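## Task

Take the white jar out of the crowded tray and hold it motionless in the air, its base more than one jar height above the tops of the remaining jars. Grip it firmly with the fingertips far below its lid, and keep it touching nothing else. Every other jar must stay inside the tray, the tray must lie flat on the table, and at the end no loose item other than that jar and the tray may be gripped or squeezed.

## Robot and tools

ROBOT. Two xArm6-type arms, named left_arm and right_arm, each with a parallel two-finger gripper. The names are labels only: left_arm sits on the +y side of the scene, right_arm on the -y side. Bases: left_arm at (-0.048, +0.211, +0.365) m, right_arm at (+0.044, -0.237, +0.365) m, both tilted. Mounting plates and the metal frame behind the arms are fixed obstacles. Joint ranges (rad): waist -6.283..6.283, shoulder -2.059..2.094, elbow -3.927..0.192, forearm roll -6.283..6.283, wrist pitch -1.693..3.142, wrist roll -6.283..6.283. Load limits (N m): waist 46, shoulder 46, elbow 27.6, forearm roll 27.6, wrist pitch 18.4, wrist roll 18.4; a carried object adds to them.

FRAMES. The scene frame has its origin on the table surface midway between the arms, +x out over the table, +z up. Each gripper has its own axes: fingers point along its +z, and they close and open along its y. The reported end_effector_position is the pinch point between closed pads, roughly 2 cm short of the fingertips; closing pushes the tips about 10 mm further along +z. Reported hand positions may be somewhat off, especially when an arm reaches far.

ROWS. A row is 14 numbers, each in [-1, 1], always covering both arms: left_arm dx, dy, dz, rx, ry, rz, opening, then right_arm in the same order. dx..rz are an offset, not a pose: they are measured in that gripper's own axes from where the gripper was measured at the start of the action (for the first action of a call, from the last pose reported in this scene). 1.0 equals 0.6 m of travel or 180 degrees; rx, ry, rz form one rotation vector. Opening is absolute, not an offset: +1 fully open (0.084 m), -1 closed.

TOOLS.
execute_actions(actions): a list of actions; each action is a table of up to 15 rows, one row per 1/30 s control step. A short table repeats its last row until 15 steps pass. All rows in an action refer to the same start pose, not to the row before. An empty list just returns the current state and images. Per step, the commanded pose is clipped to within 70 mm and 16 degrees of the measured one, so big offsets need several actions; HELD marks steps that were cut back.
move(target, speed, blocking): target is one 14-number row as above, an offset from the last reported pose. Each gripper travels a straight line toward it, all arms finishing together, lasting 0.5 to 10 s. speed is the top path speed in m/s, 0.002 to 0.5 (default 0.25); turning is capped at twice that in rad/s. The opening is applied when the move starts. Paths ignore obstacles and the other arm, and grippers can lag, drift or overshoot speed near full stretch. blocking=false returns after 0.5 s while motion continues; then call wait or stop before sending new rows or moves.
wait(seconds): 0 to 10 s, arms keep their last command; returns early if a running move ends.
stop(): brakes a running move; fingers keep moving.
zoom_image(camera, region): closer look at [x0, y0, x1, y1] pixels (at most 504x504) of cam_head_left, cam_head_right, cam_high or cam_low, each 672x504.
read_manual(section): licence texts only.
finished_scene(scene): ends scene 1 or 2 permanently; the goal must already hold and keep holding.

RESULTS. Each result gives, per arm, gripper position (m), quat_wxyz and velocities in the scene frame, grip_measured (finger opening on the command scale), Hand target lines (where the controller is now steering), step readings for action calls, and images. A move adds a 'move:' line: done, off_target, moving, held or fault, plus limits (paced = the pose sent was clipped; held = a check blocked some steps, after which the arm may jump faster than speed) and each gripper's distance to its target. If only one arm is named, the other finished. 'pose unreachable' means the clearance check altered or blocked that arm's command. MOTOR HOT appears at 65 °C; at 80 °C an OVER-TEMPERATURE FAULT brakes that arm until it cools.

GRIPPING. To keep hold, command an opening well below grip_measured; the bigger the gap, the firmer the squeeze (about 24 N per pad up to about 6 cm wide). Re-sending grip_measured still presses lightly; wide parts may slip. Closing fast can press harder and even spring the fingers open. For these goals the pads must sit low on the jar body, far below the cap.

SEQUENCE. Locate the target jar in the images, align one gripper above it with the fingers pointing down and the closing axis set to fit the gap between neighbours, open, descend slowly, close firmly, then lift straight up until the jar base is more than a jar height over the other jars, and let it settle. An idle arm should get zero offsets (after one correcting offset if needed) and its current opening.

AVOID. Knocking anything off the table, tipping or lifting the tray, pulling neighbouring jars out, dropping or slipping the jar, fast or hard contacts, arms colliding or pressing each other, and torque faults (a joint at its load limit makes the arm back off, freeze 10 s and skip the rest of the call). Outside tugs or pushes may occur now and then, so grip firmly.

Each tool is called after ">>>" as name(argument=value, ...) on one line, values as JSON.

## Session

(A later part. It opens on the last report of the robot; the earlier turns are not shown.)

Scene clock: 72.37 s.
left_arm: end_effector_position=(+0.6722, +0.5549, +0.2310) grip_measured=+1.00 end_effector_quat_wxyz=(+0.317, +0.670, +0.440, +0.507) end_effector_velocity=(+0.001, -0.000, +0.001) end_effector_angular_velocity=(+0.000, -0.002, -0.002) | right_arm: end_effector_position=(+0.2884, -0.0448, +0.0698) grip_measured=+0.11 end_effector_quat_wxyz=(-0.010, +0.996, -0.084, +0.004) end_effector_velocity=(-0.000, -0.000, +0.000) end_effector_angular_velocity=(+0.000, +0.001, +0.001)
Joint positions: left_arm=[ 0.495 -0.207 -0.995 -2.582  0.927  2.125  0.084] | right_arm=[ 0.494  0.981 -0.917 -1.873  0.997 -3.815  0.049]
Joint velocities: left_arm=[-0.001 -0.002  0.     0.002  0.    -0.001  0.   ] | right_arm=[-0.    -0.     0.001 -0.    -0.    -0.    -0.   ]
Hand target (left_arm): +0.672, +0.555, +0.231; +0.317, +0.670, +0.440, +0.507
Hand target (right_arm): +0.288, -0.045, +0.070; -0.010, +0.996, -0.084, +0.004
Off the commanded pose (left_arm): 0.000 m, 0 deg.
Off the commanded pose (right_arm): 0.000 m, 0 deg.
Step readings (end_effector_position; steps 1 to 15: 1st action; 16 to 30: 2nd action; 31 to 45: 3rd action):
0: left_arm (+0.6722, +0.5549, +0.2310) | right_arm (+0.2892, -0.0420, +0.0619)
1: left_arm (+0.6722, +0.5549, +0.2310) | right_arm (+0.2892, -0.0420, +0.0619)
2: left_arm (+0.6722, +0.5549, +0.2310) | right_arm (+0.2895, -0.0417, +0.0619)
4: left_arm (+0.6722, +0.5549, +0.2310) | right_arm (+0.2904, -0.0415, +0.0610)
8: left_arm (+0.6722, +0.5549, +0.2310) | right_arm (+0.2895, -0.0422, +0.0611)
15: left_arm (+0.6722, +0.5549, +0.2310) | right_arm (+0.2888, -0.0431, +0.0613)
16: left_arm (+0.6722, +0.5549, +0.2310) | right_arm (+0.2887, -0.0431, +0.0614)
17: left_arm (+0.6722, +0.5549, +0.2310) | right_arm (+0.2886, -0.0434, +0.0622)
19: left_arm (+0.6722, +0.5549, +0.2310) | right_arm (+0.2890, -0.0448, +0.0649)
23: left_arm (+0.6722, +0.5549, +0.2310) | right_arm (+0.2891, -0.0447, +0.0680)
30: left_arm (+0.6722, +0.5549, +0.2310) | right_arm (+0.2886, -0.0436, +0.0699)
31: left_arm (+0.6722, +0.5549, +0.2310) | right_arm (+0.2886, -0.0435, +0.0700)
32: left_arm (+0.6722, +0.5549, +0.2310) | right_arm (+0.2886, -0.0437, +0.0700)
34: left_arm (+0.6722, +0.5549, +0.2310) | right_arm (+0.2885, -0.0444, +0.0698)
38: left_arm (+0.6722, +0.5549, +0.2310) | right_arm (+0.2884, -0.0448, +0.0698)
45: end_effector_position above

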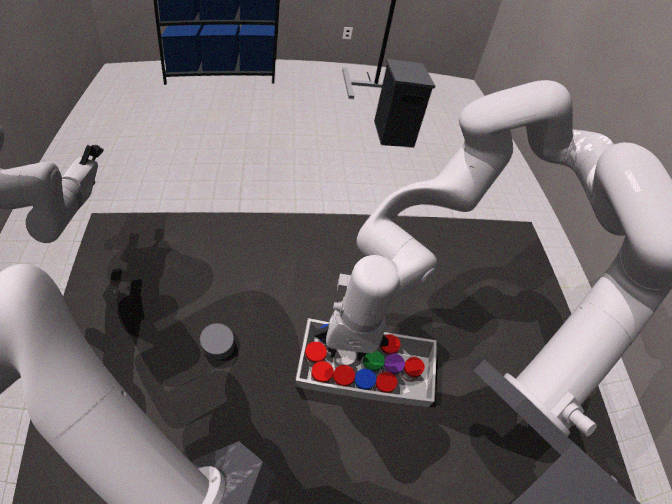

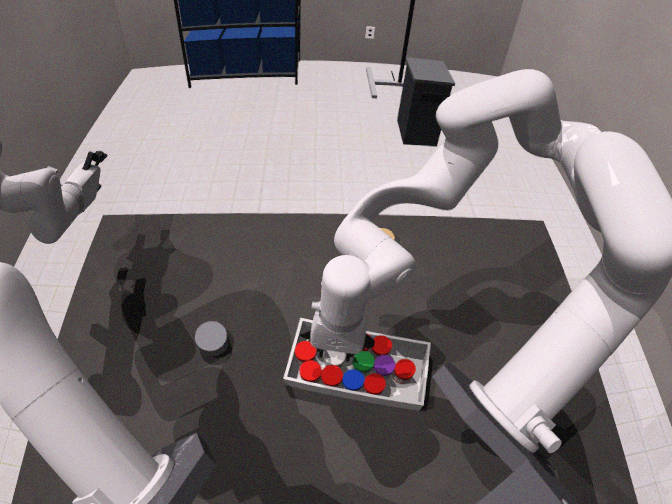

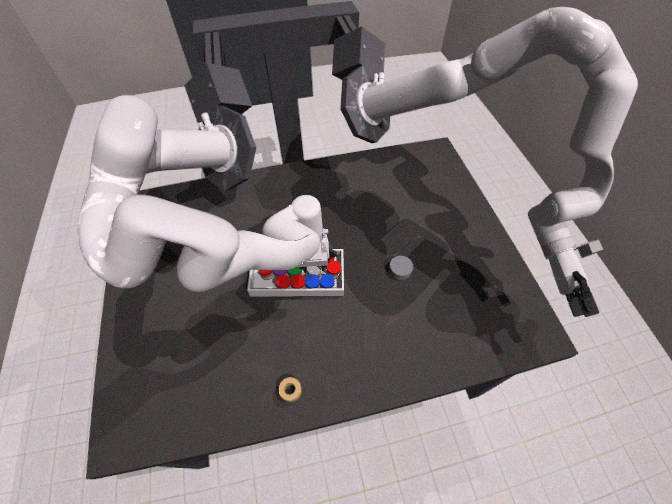

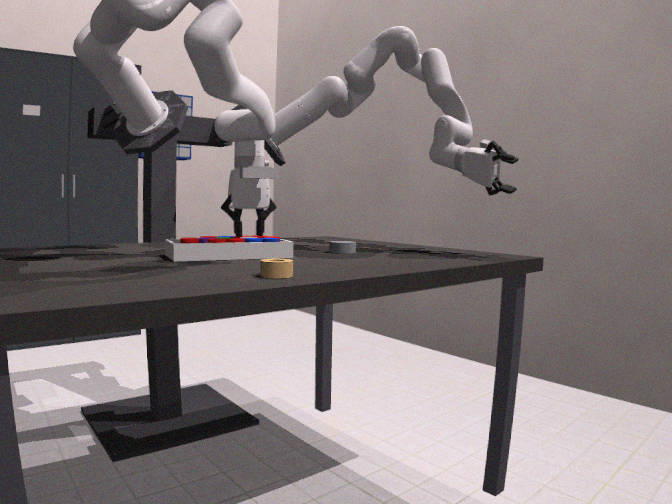

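>>> move(target=[0,0,0,0,0,0,1,-0.004,-0.003,0.062,0,0,0,0.12], speed=0.04)

>>> zoom_image(camera="cam_head_left", region=[290,300,450,420])

Scene clock: 75.70 s.
left_arm: end_effector_position=(+0.6722, +0.5549, +0.2310) grip_measured=+1.00 end_effector_quat_wxyz=(+0.317, +0.670, +0.440, +0.507) end_effector_velocity=(-0.000, +0.000, -0.000) end_effector_angular_velocity=(+0.001, +0.001, +0.001) | right_arm: end_effector_position=(+0.2867, -0.0421, +0.0328) grip_measured=+0.11 end_effector_quat_wxyz=(-0.010, +0.996, -0.084, +0.004) end_effector_velocity=(+0.001, +0.001, -0.002) end_effector_angular_velocity=(+0.001, -0.001, -0.001)
Joint positions: left_arm=[ 0.495 -0.207 -0.995 -2.582  0.927  2.125  0.084] | right_arm=[ 0.408  1.066 -1.    -1.958  1.003 -3.816  0.049]
Joint velocities: left_arm=[ 0.001  0.     0.    -0.001 -0.     0.001  0.   ] | right_arm=[-0.003  0.004 -0.006 -0.004 -0.    -0.001 -0.   ]
Hand target (left_arm): +0.672, +0.555, +0.231; +0.317, +0.670, +0.440, +0.507
Hand target (right_arm): +0.287, -0.042, +0.033; -0.010, +0.996, -0.084, +0.004
Off the commanded pose (left_arm): 0.000 m, 0 deg.
Off the commanded pose (right_arm): 0.000 m, 0 deg.
move: done

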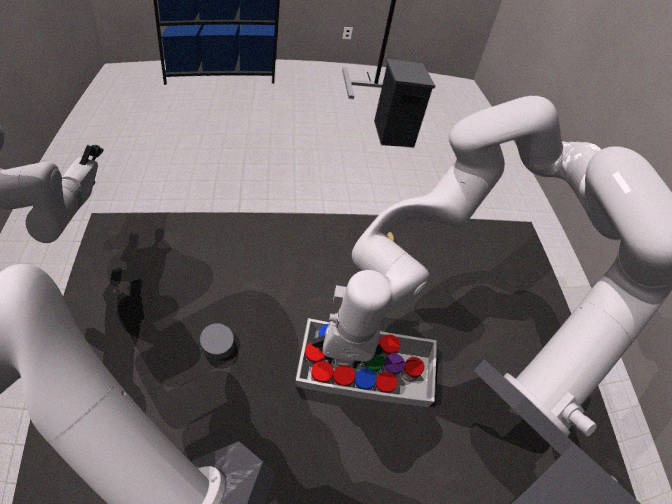

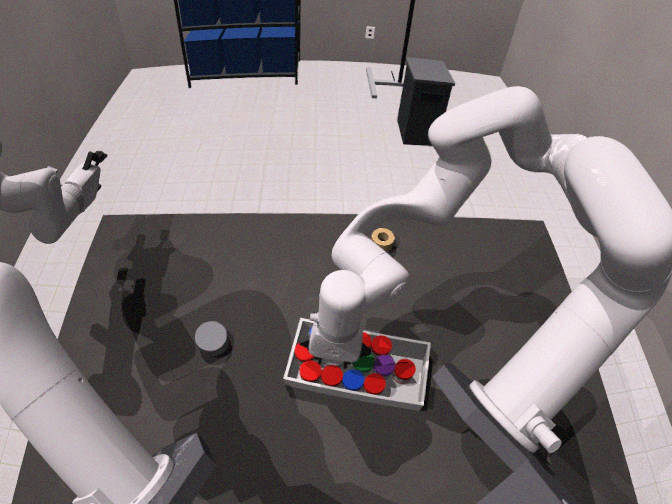

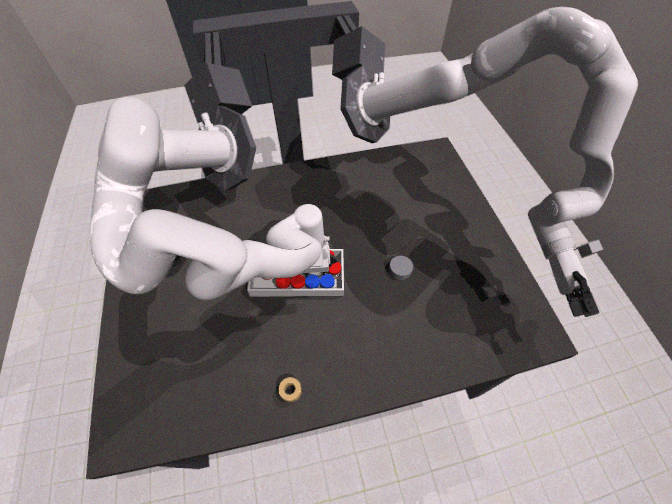

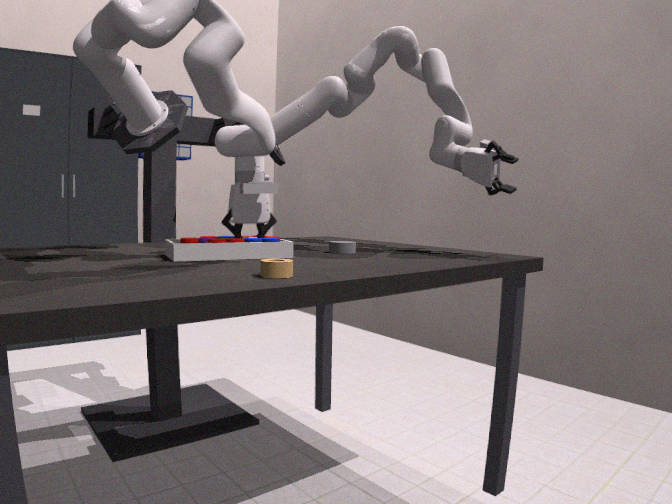

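Region (290, 300, 450, 420) of cam_head_left's 672x504 image, scaled by 3.150, with more detail than that image has; it fills the top 378 rows of this view, and the rest is white.

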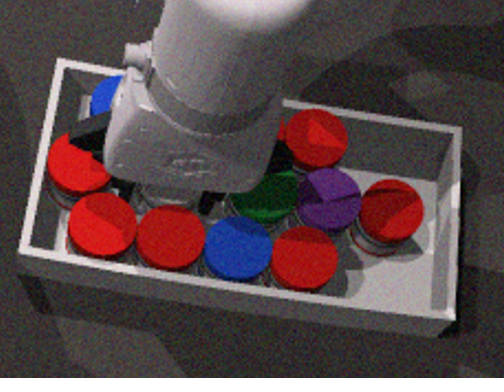

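>>> move(target=[0,0,0,0,0,0,1,0,0,0,0,0,0,-1])

>>> move(target=[0,0,0,0,0,0,1,0,0,-0.27,0,0,0,-1], speed=0.12)

>>> zoom_image(camera="cam_low", region=[150,130,330,270])

Scene clock: 81.07 s.
left_arm: end_effector_position=(+0.6722, +0.5549, +0.2310) grip_measured=+1.00 end_effector_quat_wxyz=(+0.317, +0.670, +0.440, +0.507) end_effector_velocity=(-0.000, +0.000, -0.000) end_effector_angular_velocity=(+0.000, +0.001, +0.000) | right_arm: end_effector_position=(+0.2867, -0.0421, +0.0328) grip_measured=-0.01 end_effector_quat_wxyz=(-0.010, +0.996, -0.084, +0.004) end_effector_velocity=(-0.001, -0.000, +0.000) end_effector_angular_velocity=(-0.000, +0.001, +0.001)
Joint positions: left_arm=[ 0.495 -0.207 -0.995 -2.582  0.927  2.125  0.084] | right_arm=[ 0.408  1.066 -1.    -1.958  1.003 -3.816  0.044]
Joint velocities: left_arm=[ 0.  0.  0. -0. -0.  0.  0.] | right_arm=[ 0.    -0.     0.001  0.    -0.     0.     0.   ]
Hand target (left_arm): +0.672, +0.555, +0.231; +0.317, +0.670, +0.440, +0.507
Hand target (right_arm): +0.287, -0.042, +0.033; -0.010, +0.996, -0.084, +0.004
Off the commanded pose (left_arm): 0.000 m, 0 deg.
Off the commanded pose (right_arm): 0.000 m, 0 deg.
move: done

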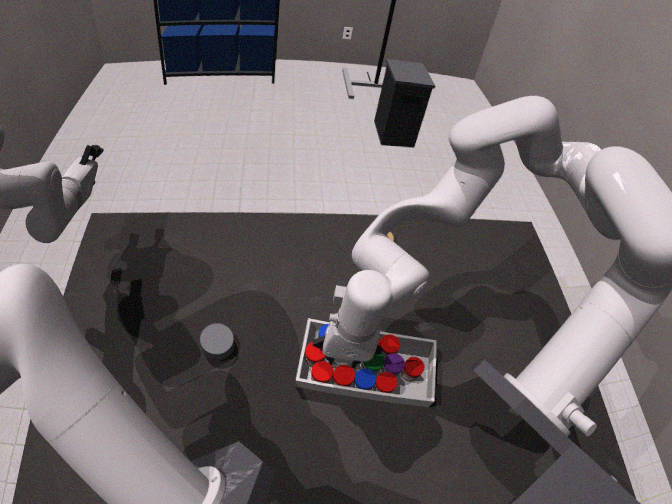

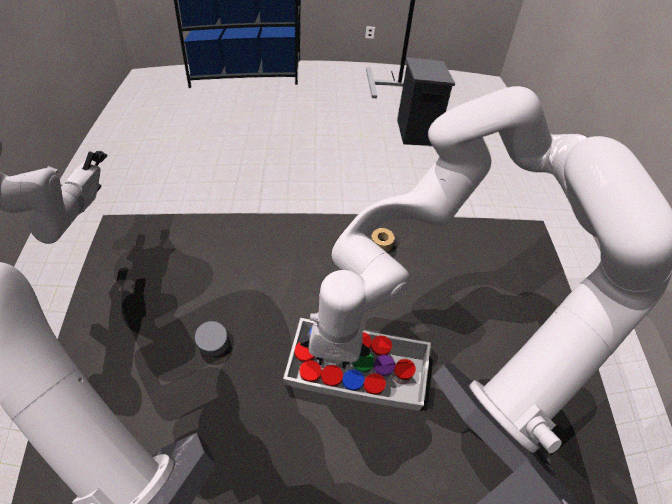

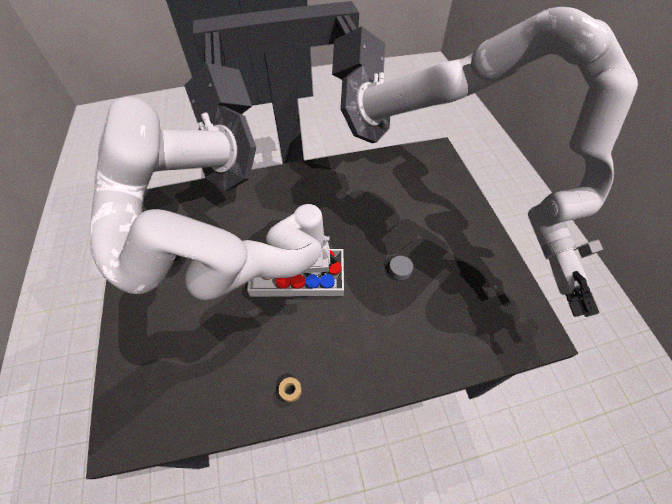

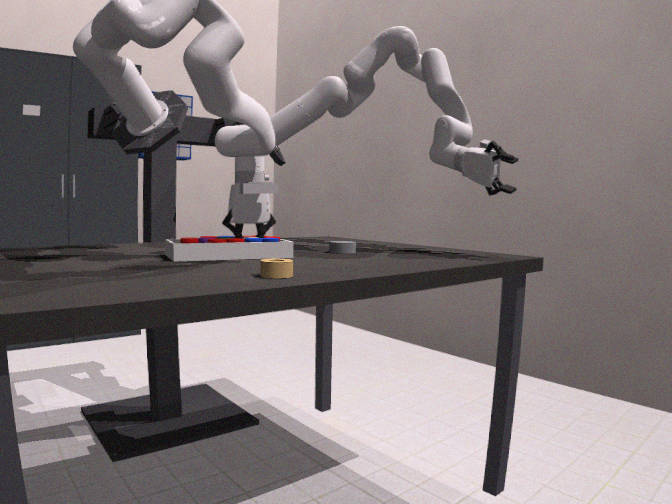

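Scene clock: 82.87 s.
left_arm: end_effector_position=(+0.6722, +0.5549, +0.2310) grip_measured=+1.00 end_effector_quat_wxyz=(+0.317, +0.670, +0.440, +0.507) end_effector_velocity=(+0.000, +0.000, +0.001) end_effector_angular_velocity=(+0.000, -0.001, +0.000) | right_arm: end_effector_position=(+0.2851, -0.0447, +0.1946) grip_measured=-0.01 end_effector_quat_wxyz=(-0.010, +0.996, -0.084, +0.004) end_effector_velocity=(+0.001, +0.000, +0.002) end_effector_angular_velocity=(+0.001, -0.000, -0.001)
Joint positions: left_arm=[ 0.495 -0.207 -0.995 -2.582  0.927  2.125  0.084] | right_arm=[ 0.828  0.728 -0.726 -1.5    0.979 -3.886  0.044]
Joint velocities: left_arm=[ 0.    -0.001 -0.     0.     0.    -0.001  0.   ] | right_arm=[ 0.006 -0.005  0.001  0.008  0.    -0.003  0.   ]
Hand target (left_arm): +0.672, +0.555, +0.231; +0.317, +0.670, +0.440, +0.507
Hand target (right_arm): +0.285, -0.045, +0.195; -0.010, +0.996, -0.084, +0.004
Off the commanded pose (left_arm): 0.000 m, 0 deg.
Off the commanded pose (right_arm): 0.001 m, 0 deg.
move: done

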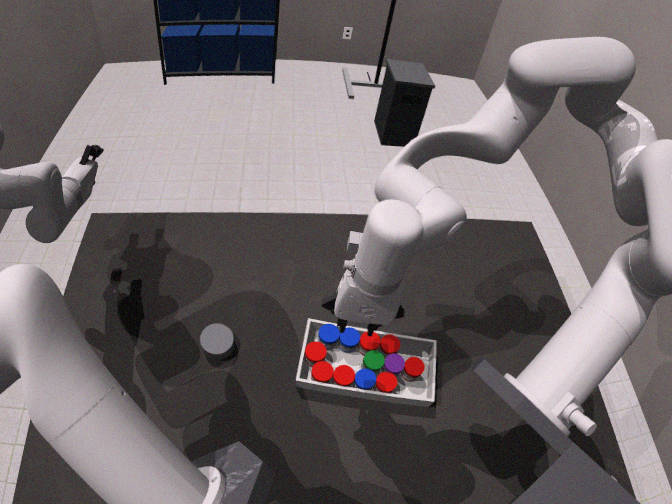

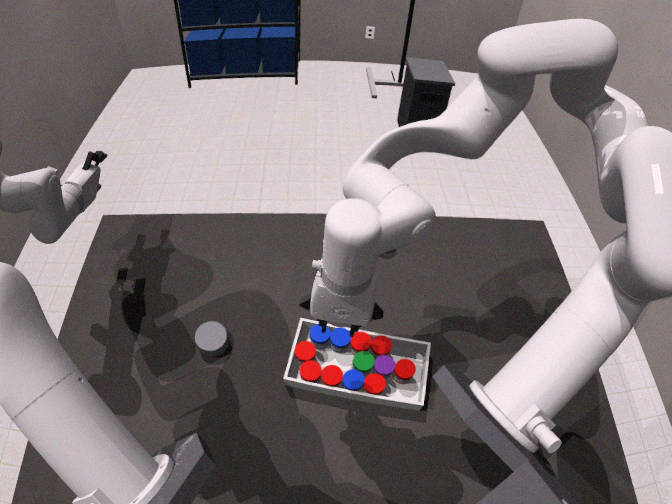

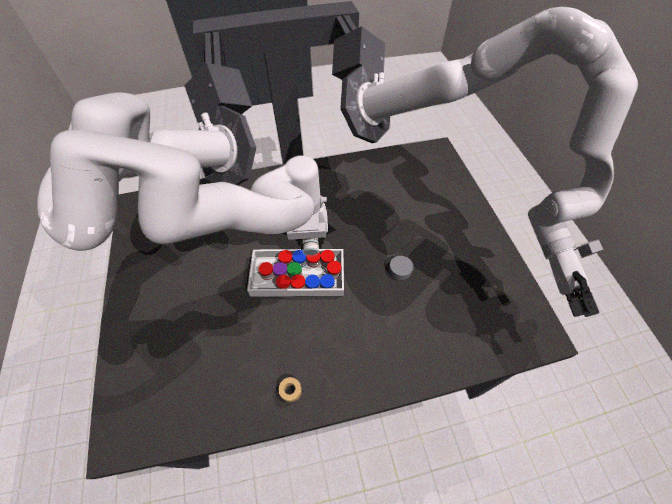

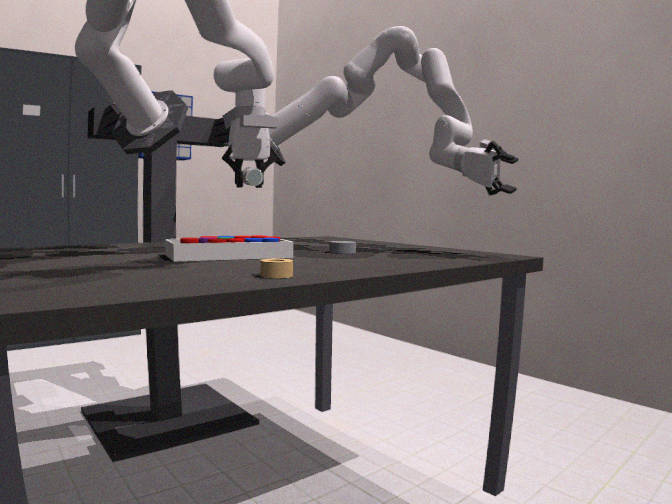

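Region (150, 130, 330, 270) of cam_low's 672x504 image, scaled by 2.800, with more detail than that image has.

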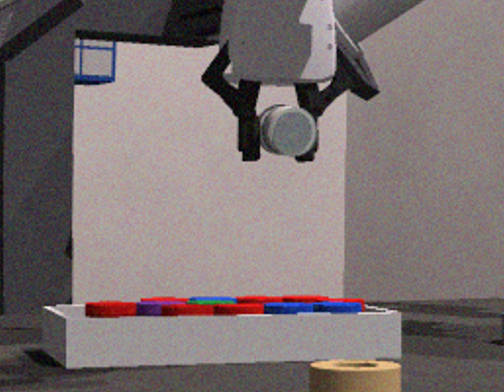

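>>> move(target=[0,0,0,0,0,0,1,0.25,0,0.12,-0.006,0,0,-1])

>>> move(target=[0,0,0,0,0,0,1,0,0,0.165,0,0,0,-1], speed=0.12)

>>> zoom_image(camera="cam_low", region=[240,190,360,280])

Scene clock: 91.63 s.
left_arm: end_effector_position=(+0.6722, +0.5549, +0.2310) grip_measured=+1.00 end_effector_quat_wxyz=(+0.317, +0.670, +0.440, +0.507) end_effector_velocity=(+0.000, -0.001, -0.000) end_effector_angular_velocity=(-0.001, +0.000, +0.000) | right_arm: end_effector_position=(+0.4336, -0.0686, +0.1234) grip_measured=-0.01 end_effector_quat_wxyz=(-0.000, +0.996, -0.084, +0.004) end_effector_velocity=(+0.002, -0.000, -0.001) end_effector_angular_velocity=(-0.001, +0.000, -0.001)
Joint positions: left_arm=[ 0.495 -0.207 -0.995 -2.582  0.927  2.125  0.084] | right_arm=[ 0.517  0.692 -0.981 -1.596  0.957 -4.247  0.044]
Joint velocities: left_arm=[-0.001  0.     0.    -0.001 -0.     0.     0.   ] | right_arm=[-0.003  0.001 -0.005  0.    -0.001 -0.004  0.   ]
Hand target (left_arm): +0.672, +0.555, +0.231; +0.317, +0.670, +0.440, +0.507
Hand target (right_arm): +0.434, -0.069, +0.123; +0.000, +0.996, -0.084, +0.004
Off the commanded pose (left_arm): 0.000 m, 0 deg.
Off the commanded pose (right_arm): 0.000 m, 0 deg.
move: done

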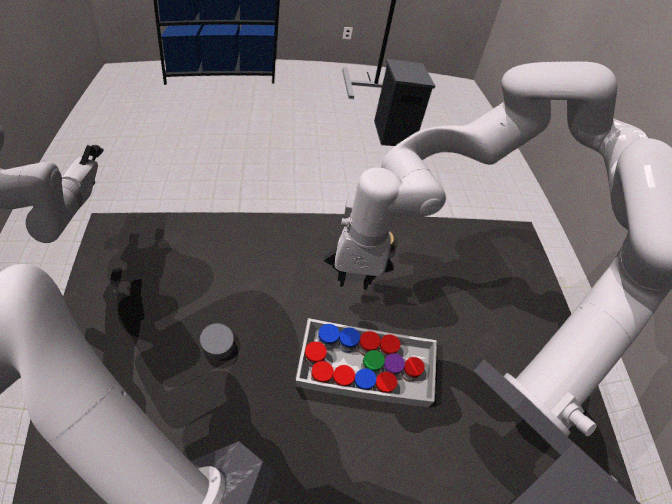

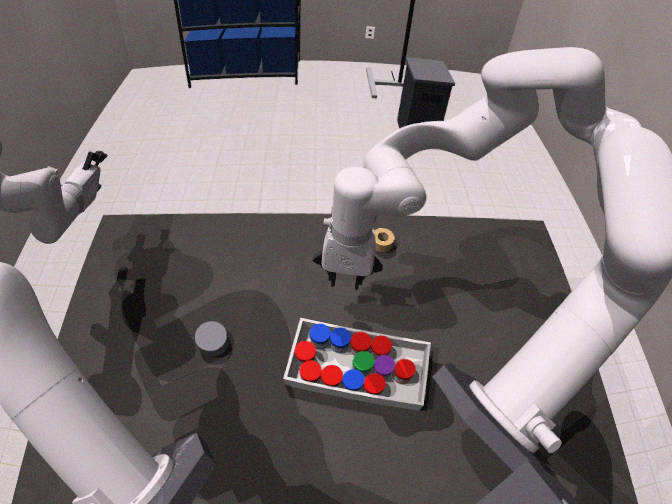

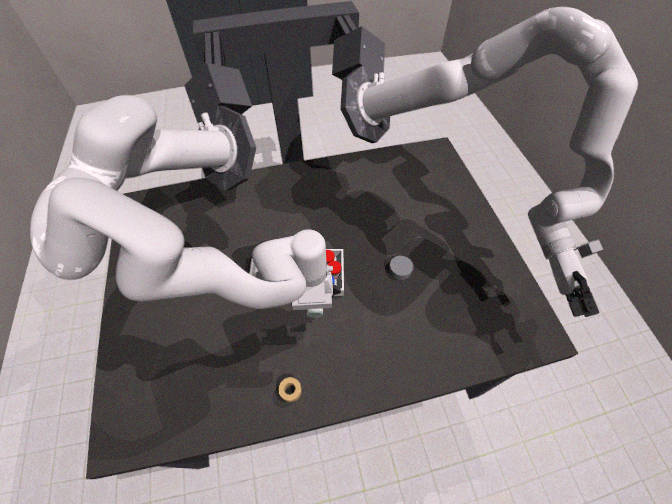

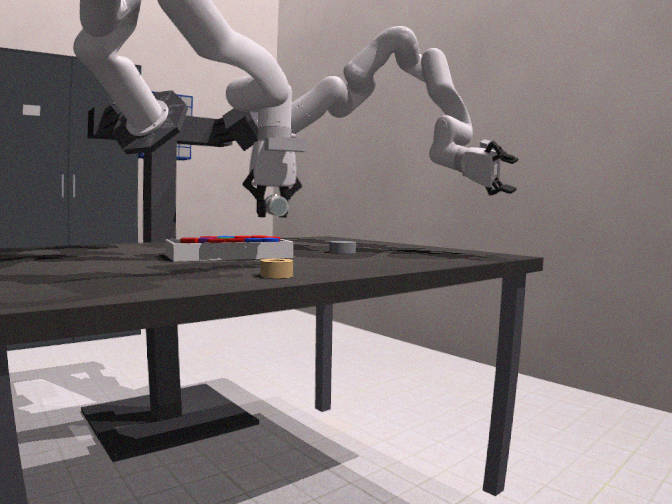

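Scene clock: 92.93 s.
left_arm: end_effector_position=(+0.6722, +0.5549, +0.2310) grip_measured=+1.00 end_effector_quat_wxyz=(+0.317, +0.670, +0.440, +0.507) end_effector_velocity=(-0.000, -0.000, -0.000) end_effector_angular_velocity=(-0.001, +0.000, -0.001) | right_arm: end_effector_position=(+0.4342, -0.0688, +0.0247) grip_measured=-0.01 end_effector_quat_wxyz=(-0.000, +0.996, -0.084, +0.004) end_effector_velocity=(-0.001, -0.000, -0.003) end_effector_angular_velocity=(-0.001, +0.002, +0.001)
Joint positions: left_arm=[ 0.495 -0.207 -0.995 -2.582  0.927  2.125  0.084] | right_arm=[ 0.325  0.9   -1.172 -1.8    0.907 -4.216  0.044]
Joint velocities: left_arm=[-0.     0.     0.     0.001 -0.    -0.001  0.   ] | right_arm=[-0.005  0.006 -0.005 -0.003 -0.001 -0.001 -0.   ]
Hand target (left_arm): +0.672, +0.555, +0.231; +0.317, +0.670, +0.440, +0.507
Hand target (right_arm): +0.434, -0.069, +0.024; +0.000, +0.996, -0.084, +0.004
Off the commanded pose (left_arm): 0.000 m, 0 deg.
Off the commanded pose (right_arm): 0.000 m, 0 deg.
move: done

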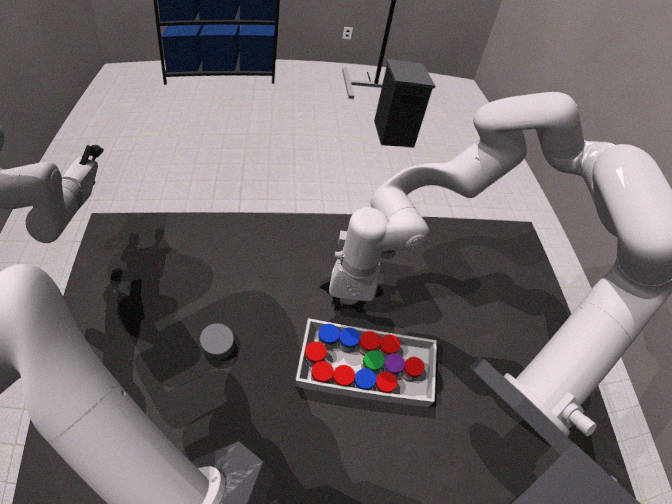

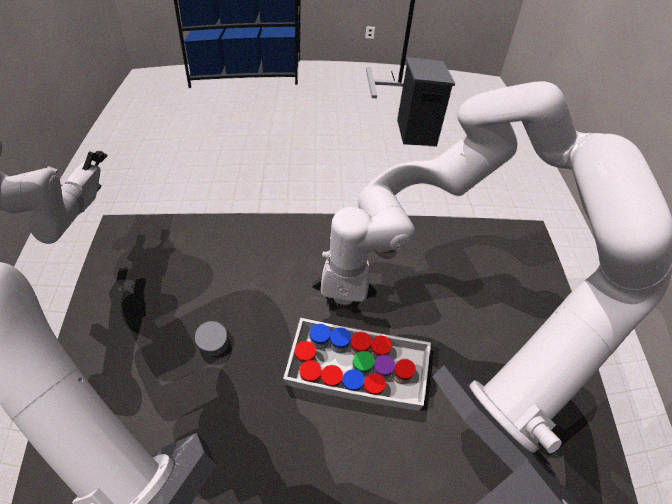

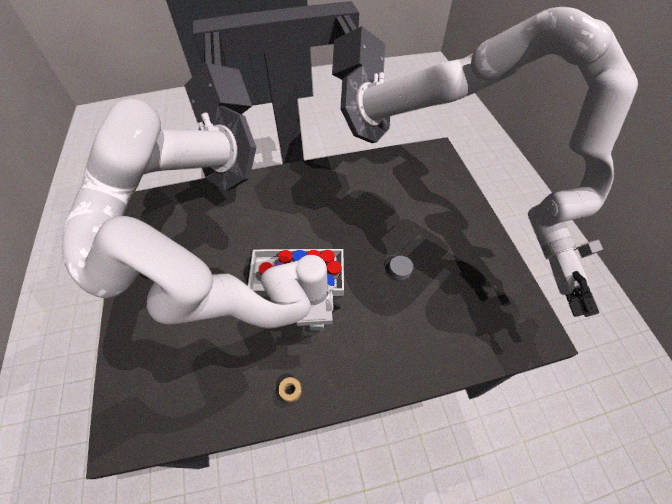

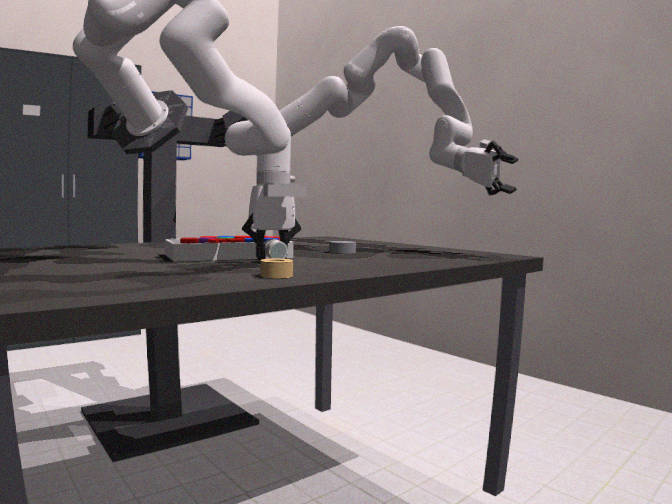

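Region (240, 190, 360, 280) of cam_low's 672x504 image, scaled by 4.200, with more detail than that image has; it fills the top 378 rows of this view, and the rest is white.

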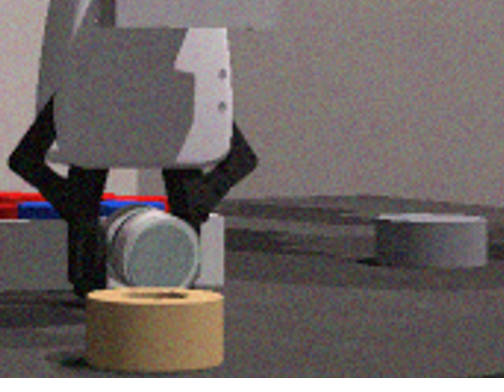

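>>> execute_actions(actions=[[[0,0,0,0,0,0,1,0,0,0.009,0,0,0,-0.1]],[[0,0,0,0,0,0,1,0,0,0,0,0,0,0.15]],[[0,0,0,0,0,0,1,0.045,0,0,0,0,0,0.15]]])

>>> zoom_image(camera="cam_head_left", region=[300,250,400,325])

Scene clock: 97.90 s.
left_arm: end_effector_position=(+0.6722, +0.5549, +0.2310) grip_measured=+1.00 end_effector_quat_wxyz=(+0.317, +0.670, +0.440, +0.507) end_effector_velocity=(-0.000, +0.000, +0.000) end_effector_angular_velocity=(-0.001, +0.000, +0.001) | right_arm: end_effector_position=(+0.4612, -0.0729, +0.0203) grip_measured=+0.14 end_effector_quat_wxyz=(-0.001, +0.997, -0.083, +0.005) end_effector_velocity=(-0.001, +0.001, -0.000) end_effector_angular_velocity=(+0.002, +0.005, +0.005)
Joint positions: left_arm=[ 0.495 -0.207 -0.995 -2.582  0.927  2.125  0.084] | right_arm=[ 0.309  0.895 -1.227 -1.77   0.889 -4.29   0.05 ]
Joint velocities: left_arm=[ 0.    -0.001  0.001 -0.001 -0.    -0.001  0.   ] | right_arm=[-0.     0.001 -0.002  0.006 -0.003 -0.01  -0.   ]
Hand target (left_arm): +0.672, +0.555, +0.231; +0.317, +0.670, +0.440, +0.507
Hand target (right_arm): +0.461, -0.073, +0.020; -0.001, +0.997, -0.083, +0.005
Off the commanded pose (left_arm): 0.000 m, 0 deg.
Off the commanded pose (right_arm): 0.000 m, 0 deg.
Step readings (end_effector_position; steps 1 to 15: 1st action; 16 to 30: 2nd action; 31 to 45: 3rd action):
0: left_arm (+0.6722, +0.5549, +0.2310) | right_arm (+0.4341, -0.0689, +0.0244)
1: left_arm (+0.6722, +0.5549, +0.2310) | right_arm (+0.4341, -0.0689, +0.0243)
2: left_arm (+0.6722, +0.5549, +0.2310) | right_arm (+0.4343, -0.0688, +0.0238)
4: left_arm (+0.6722, +0.5549, +0.2310) | right_arm (+0.4344, -0.0689, +0.0213)
8: left_arm (+0.6722, +0.5549, +0.2310) | right_arm (+0.4346, -0.0680, +0.0208)
15: left_arm (+0.6722, +0.5549, +0.2310) | right_arm (+0.4347, -0.0680, +0.0206)
16: left_arm (+0.6722, +0.5549, +0.2310) | right_arm (+0.4347, -0.0680, +0.0206)
17: left_arm (+0.6722, +0.5549, +0.2310) | right_arm (+0.4348, -0.0682, +0.0201)
19: left_arm (+0.6722, +0.5549, +0.2310) | right_arm (+0.4347, -0.0684, +0.0200)
23: left_arm (+0.6722, +0.5549, +0.2310) | right_arm (+0.4347, -0.0684, +0.0200)
30: left_arm (+0.6722, +0.5549, +0.2310) | right_arm (+0.4347, -0.0683, +0.0201)
31: left_arm (+0.6722, +0.5549, +0.2310) | right_arm (+0.4347, -0.0683, +0.0201)
32: left_arm (+0.6722, +0.5549, +0.2310) | right_arm (+0.4353, -0.0683, +0.0201)
34: left_arm (+0.6722, +0.5549, +0.2310) | right_arm (+0.4423, -0.0694, +0.0201)
38: left_arm (+0.6722, +0.5549, +0.2310) | right_arm (+0.4612, -0.0735, +0.0203)
45: end_effector_position above

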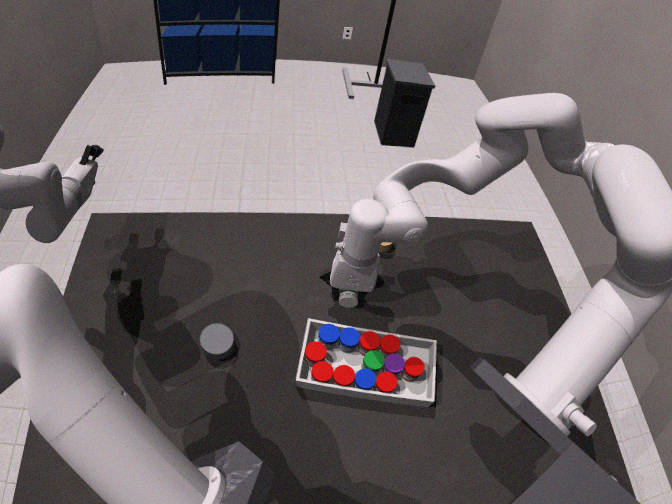

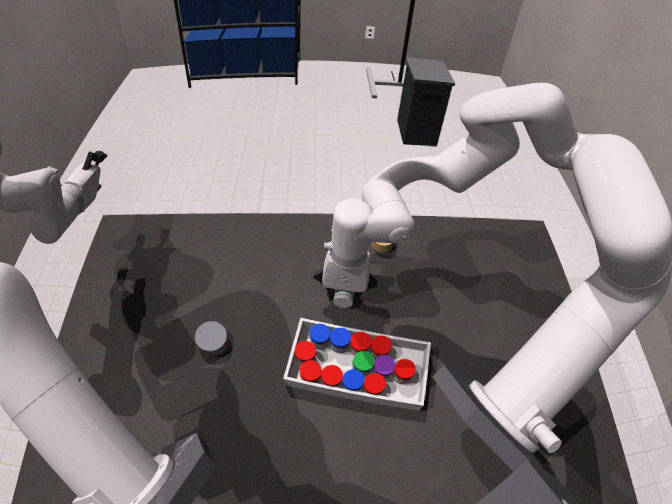

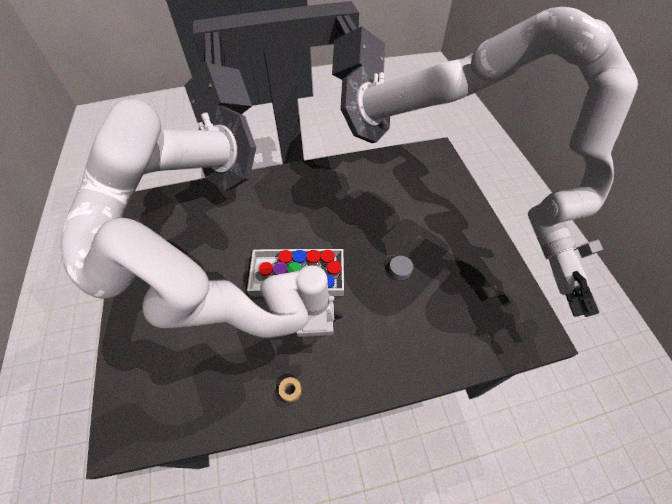

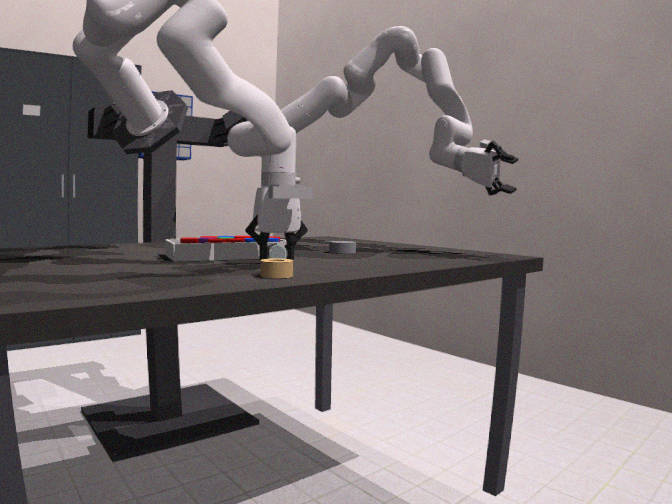

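Region (300, 250, 400, 325) of cam_head_left's 672x504 image, scaled by 5.040, with more detail than that image has; it fills the top 378 rows of this view, and the rest is white.

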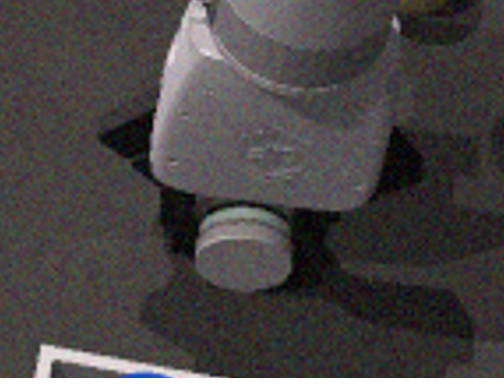

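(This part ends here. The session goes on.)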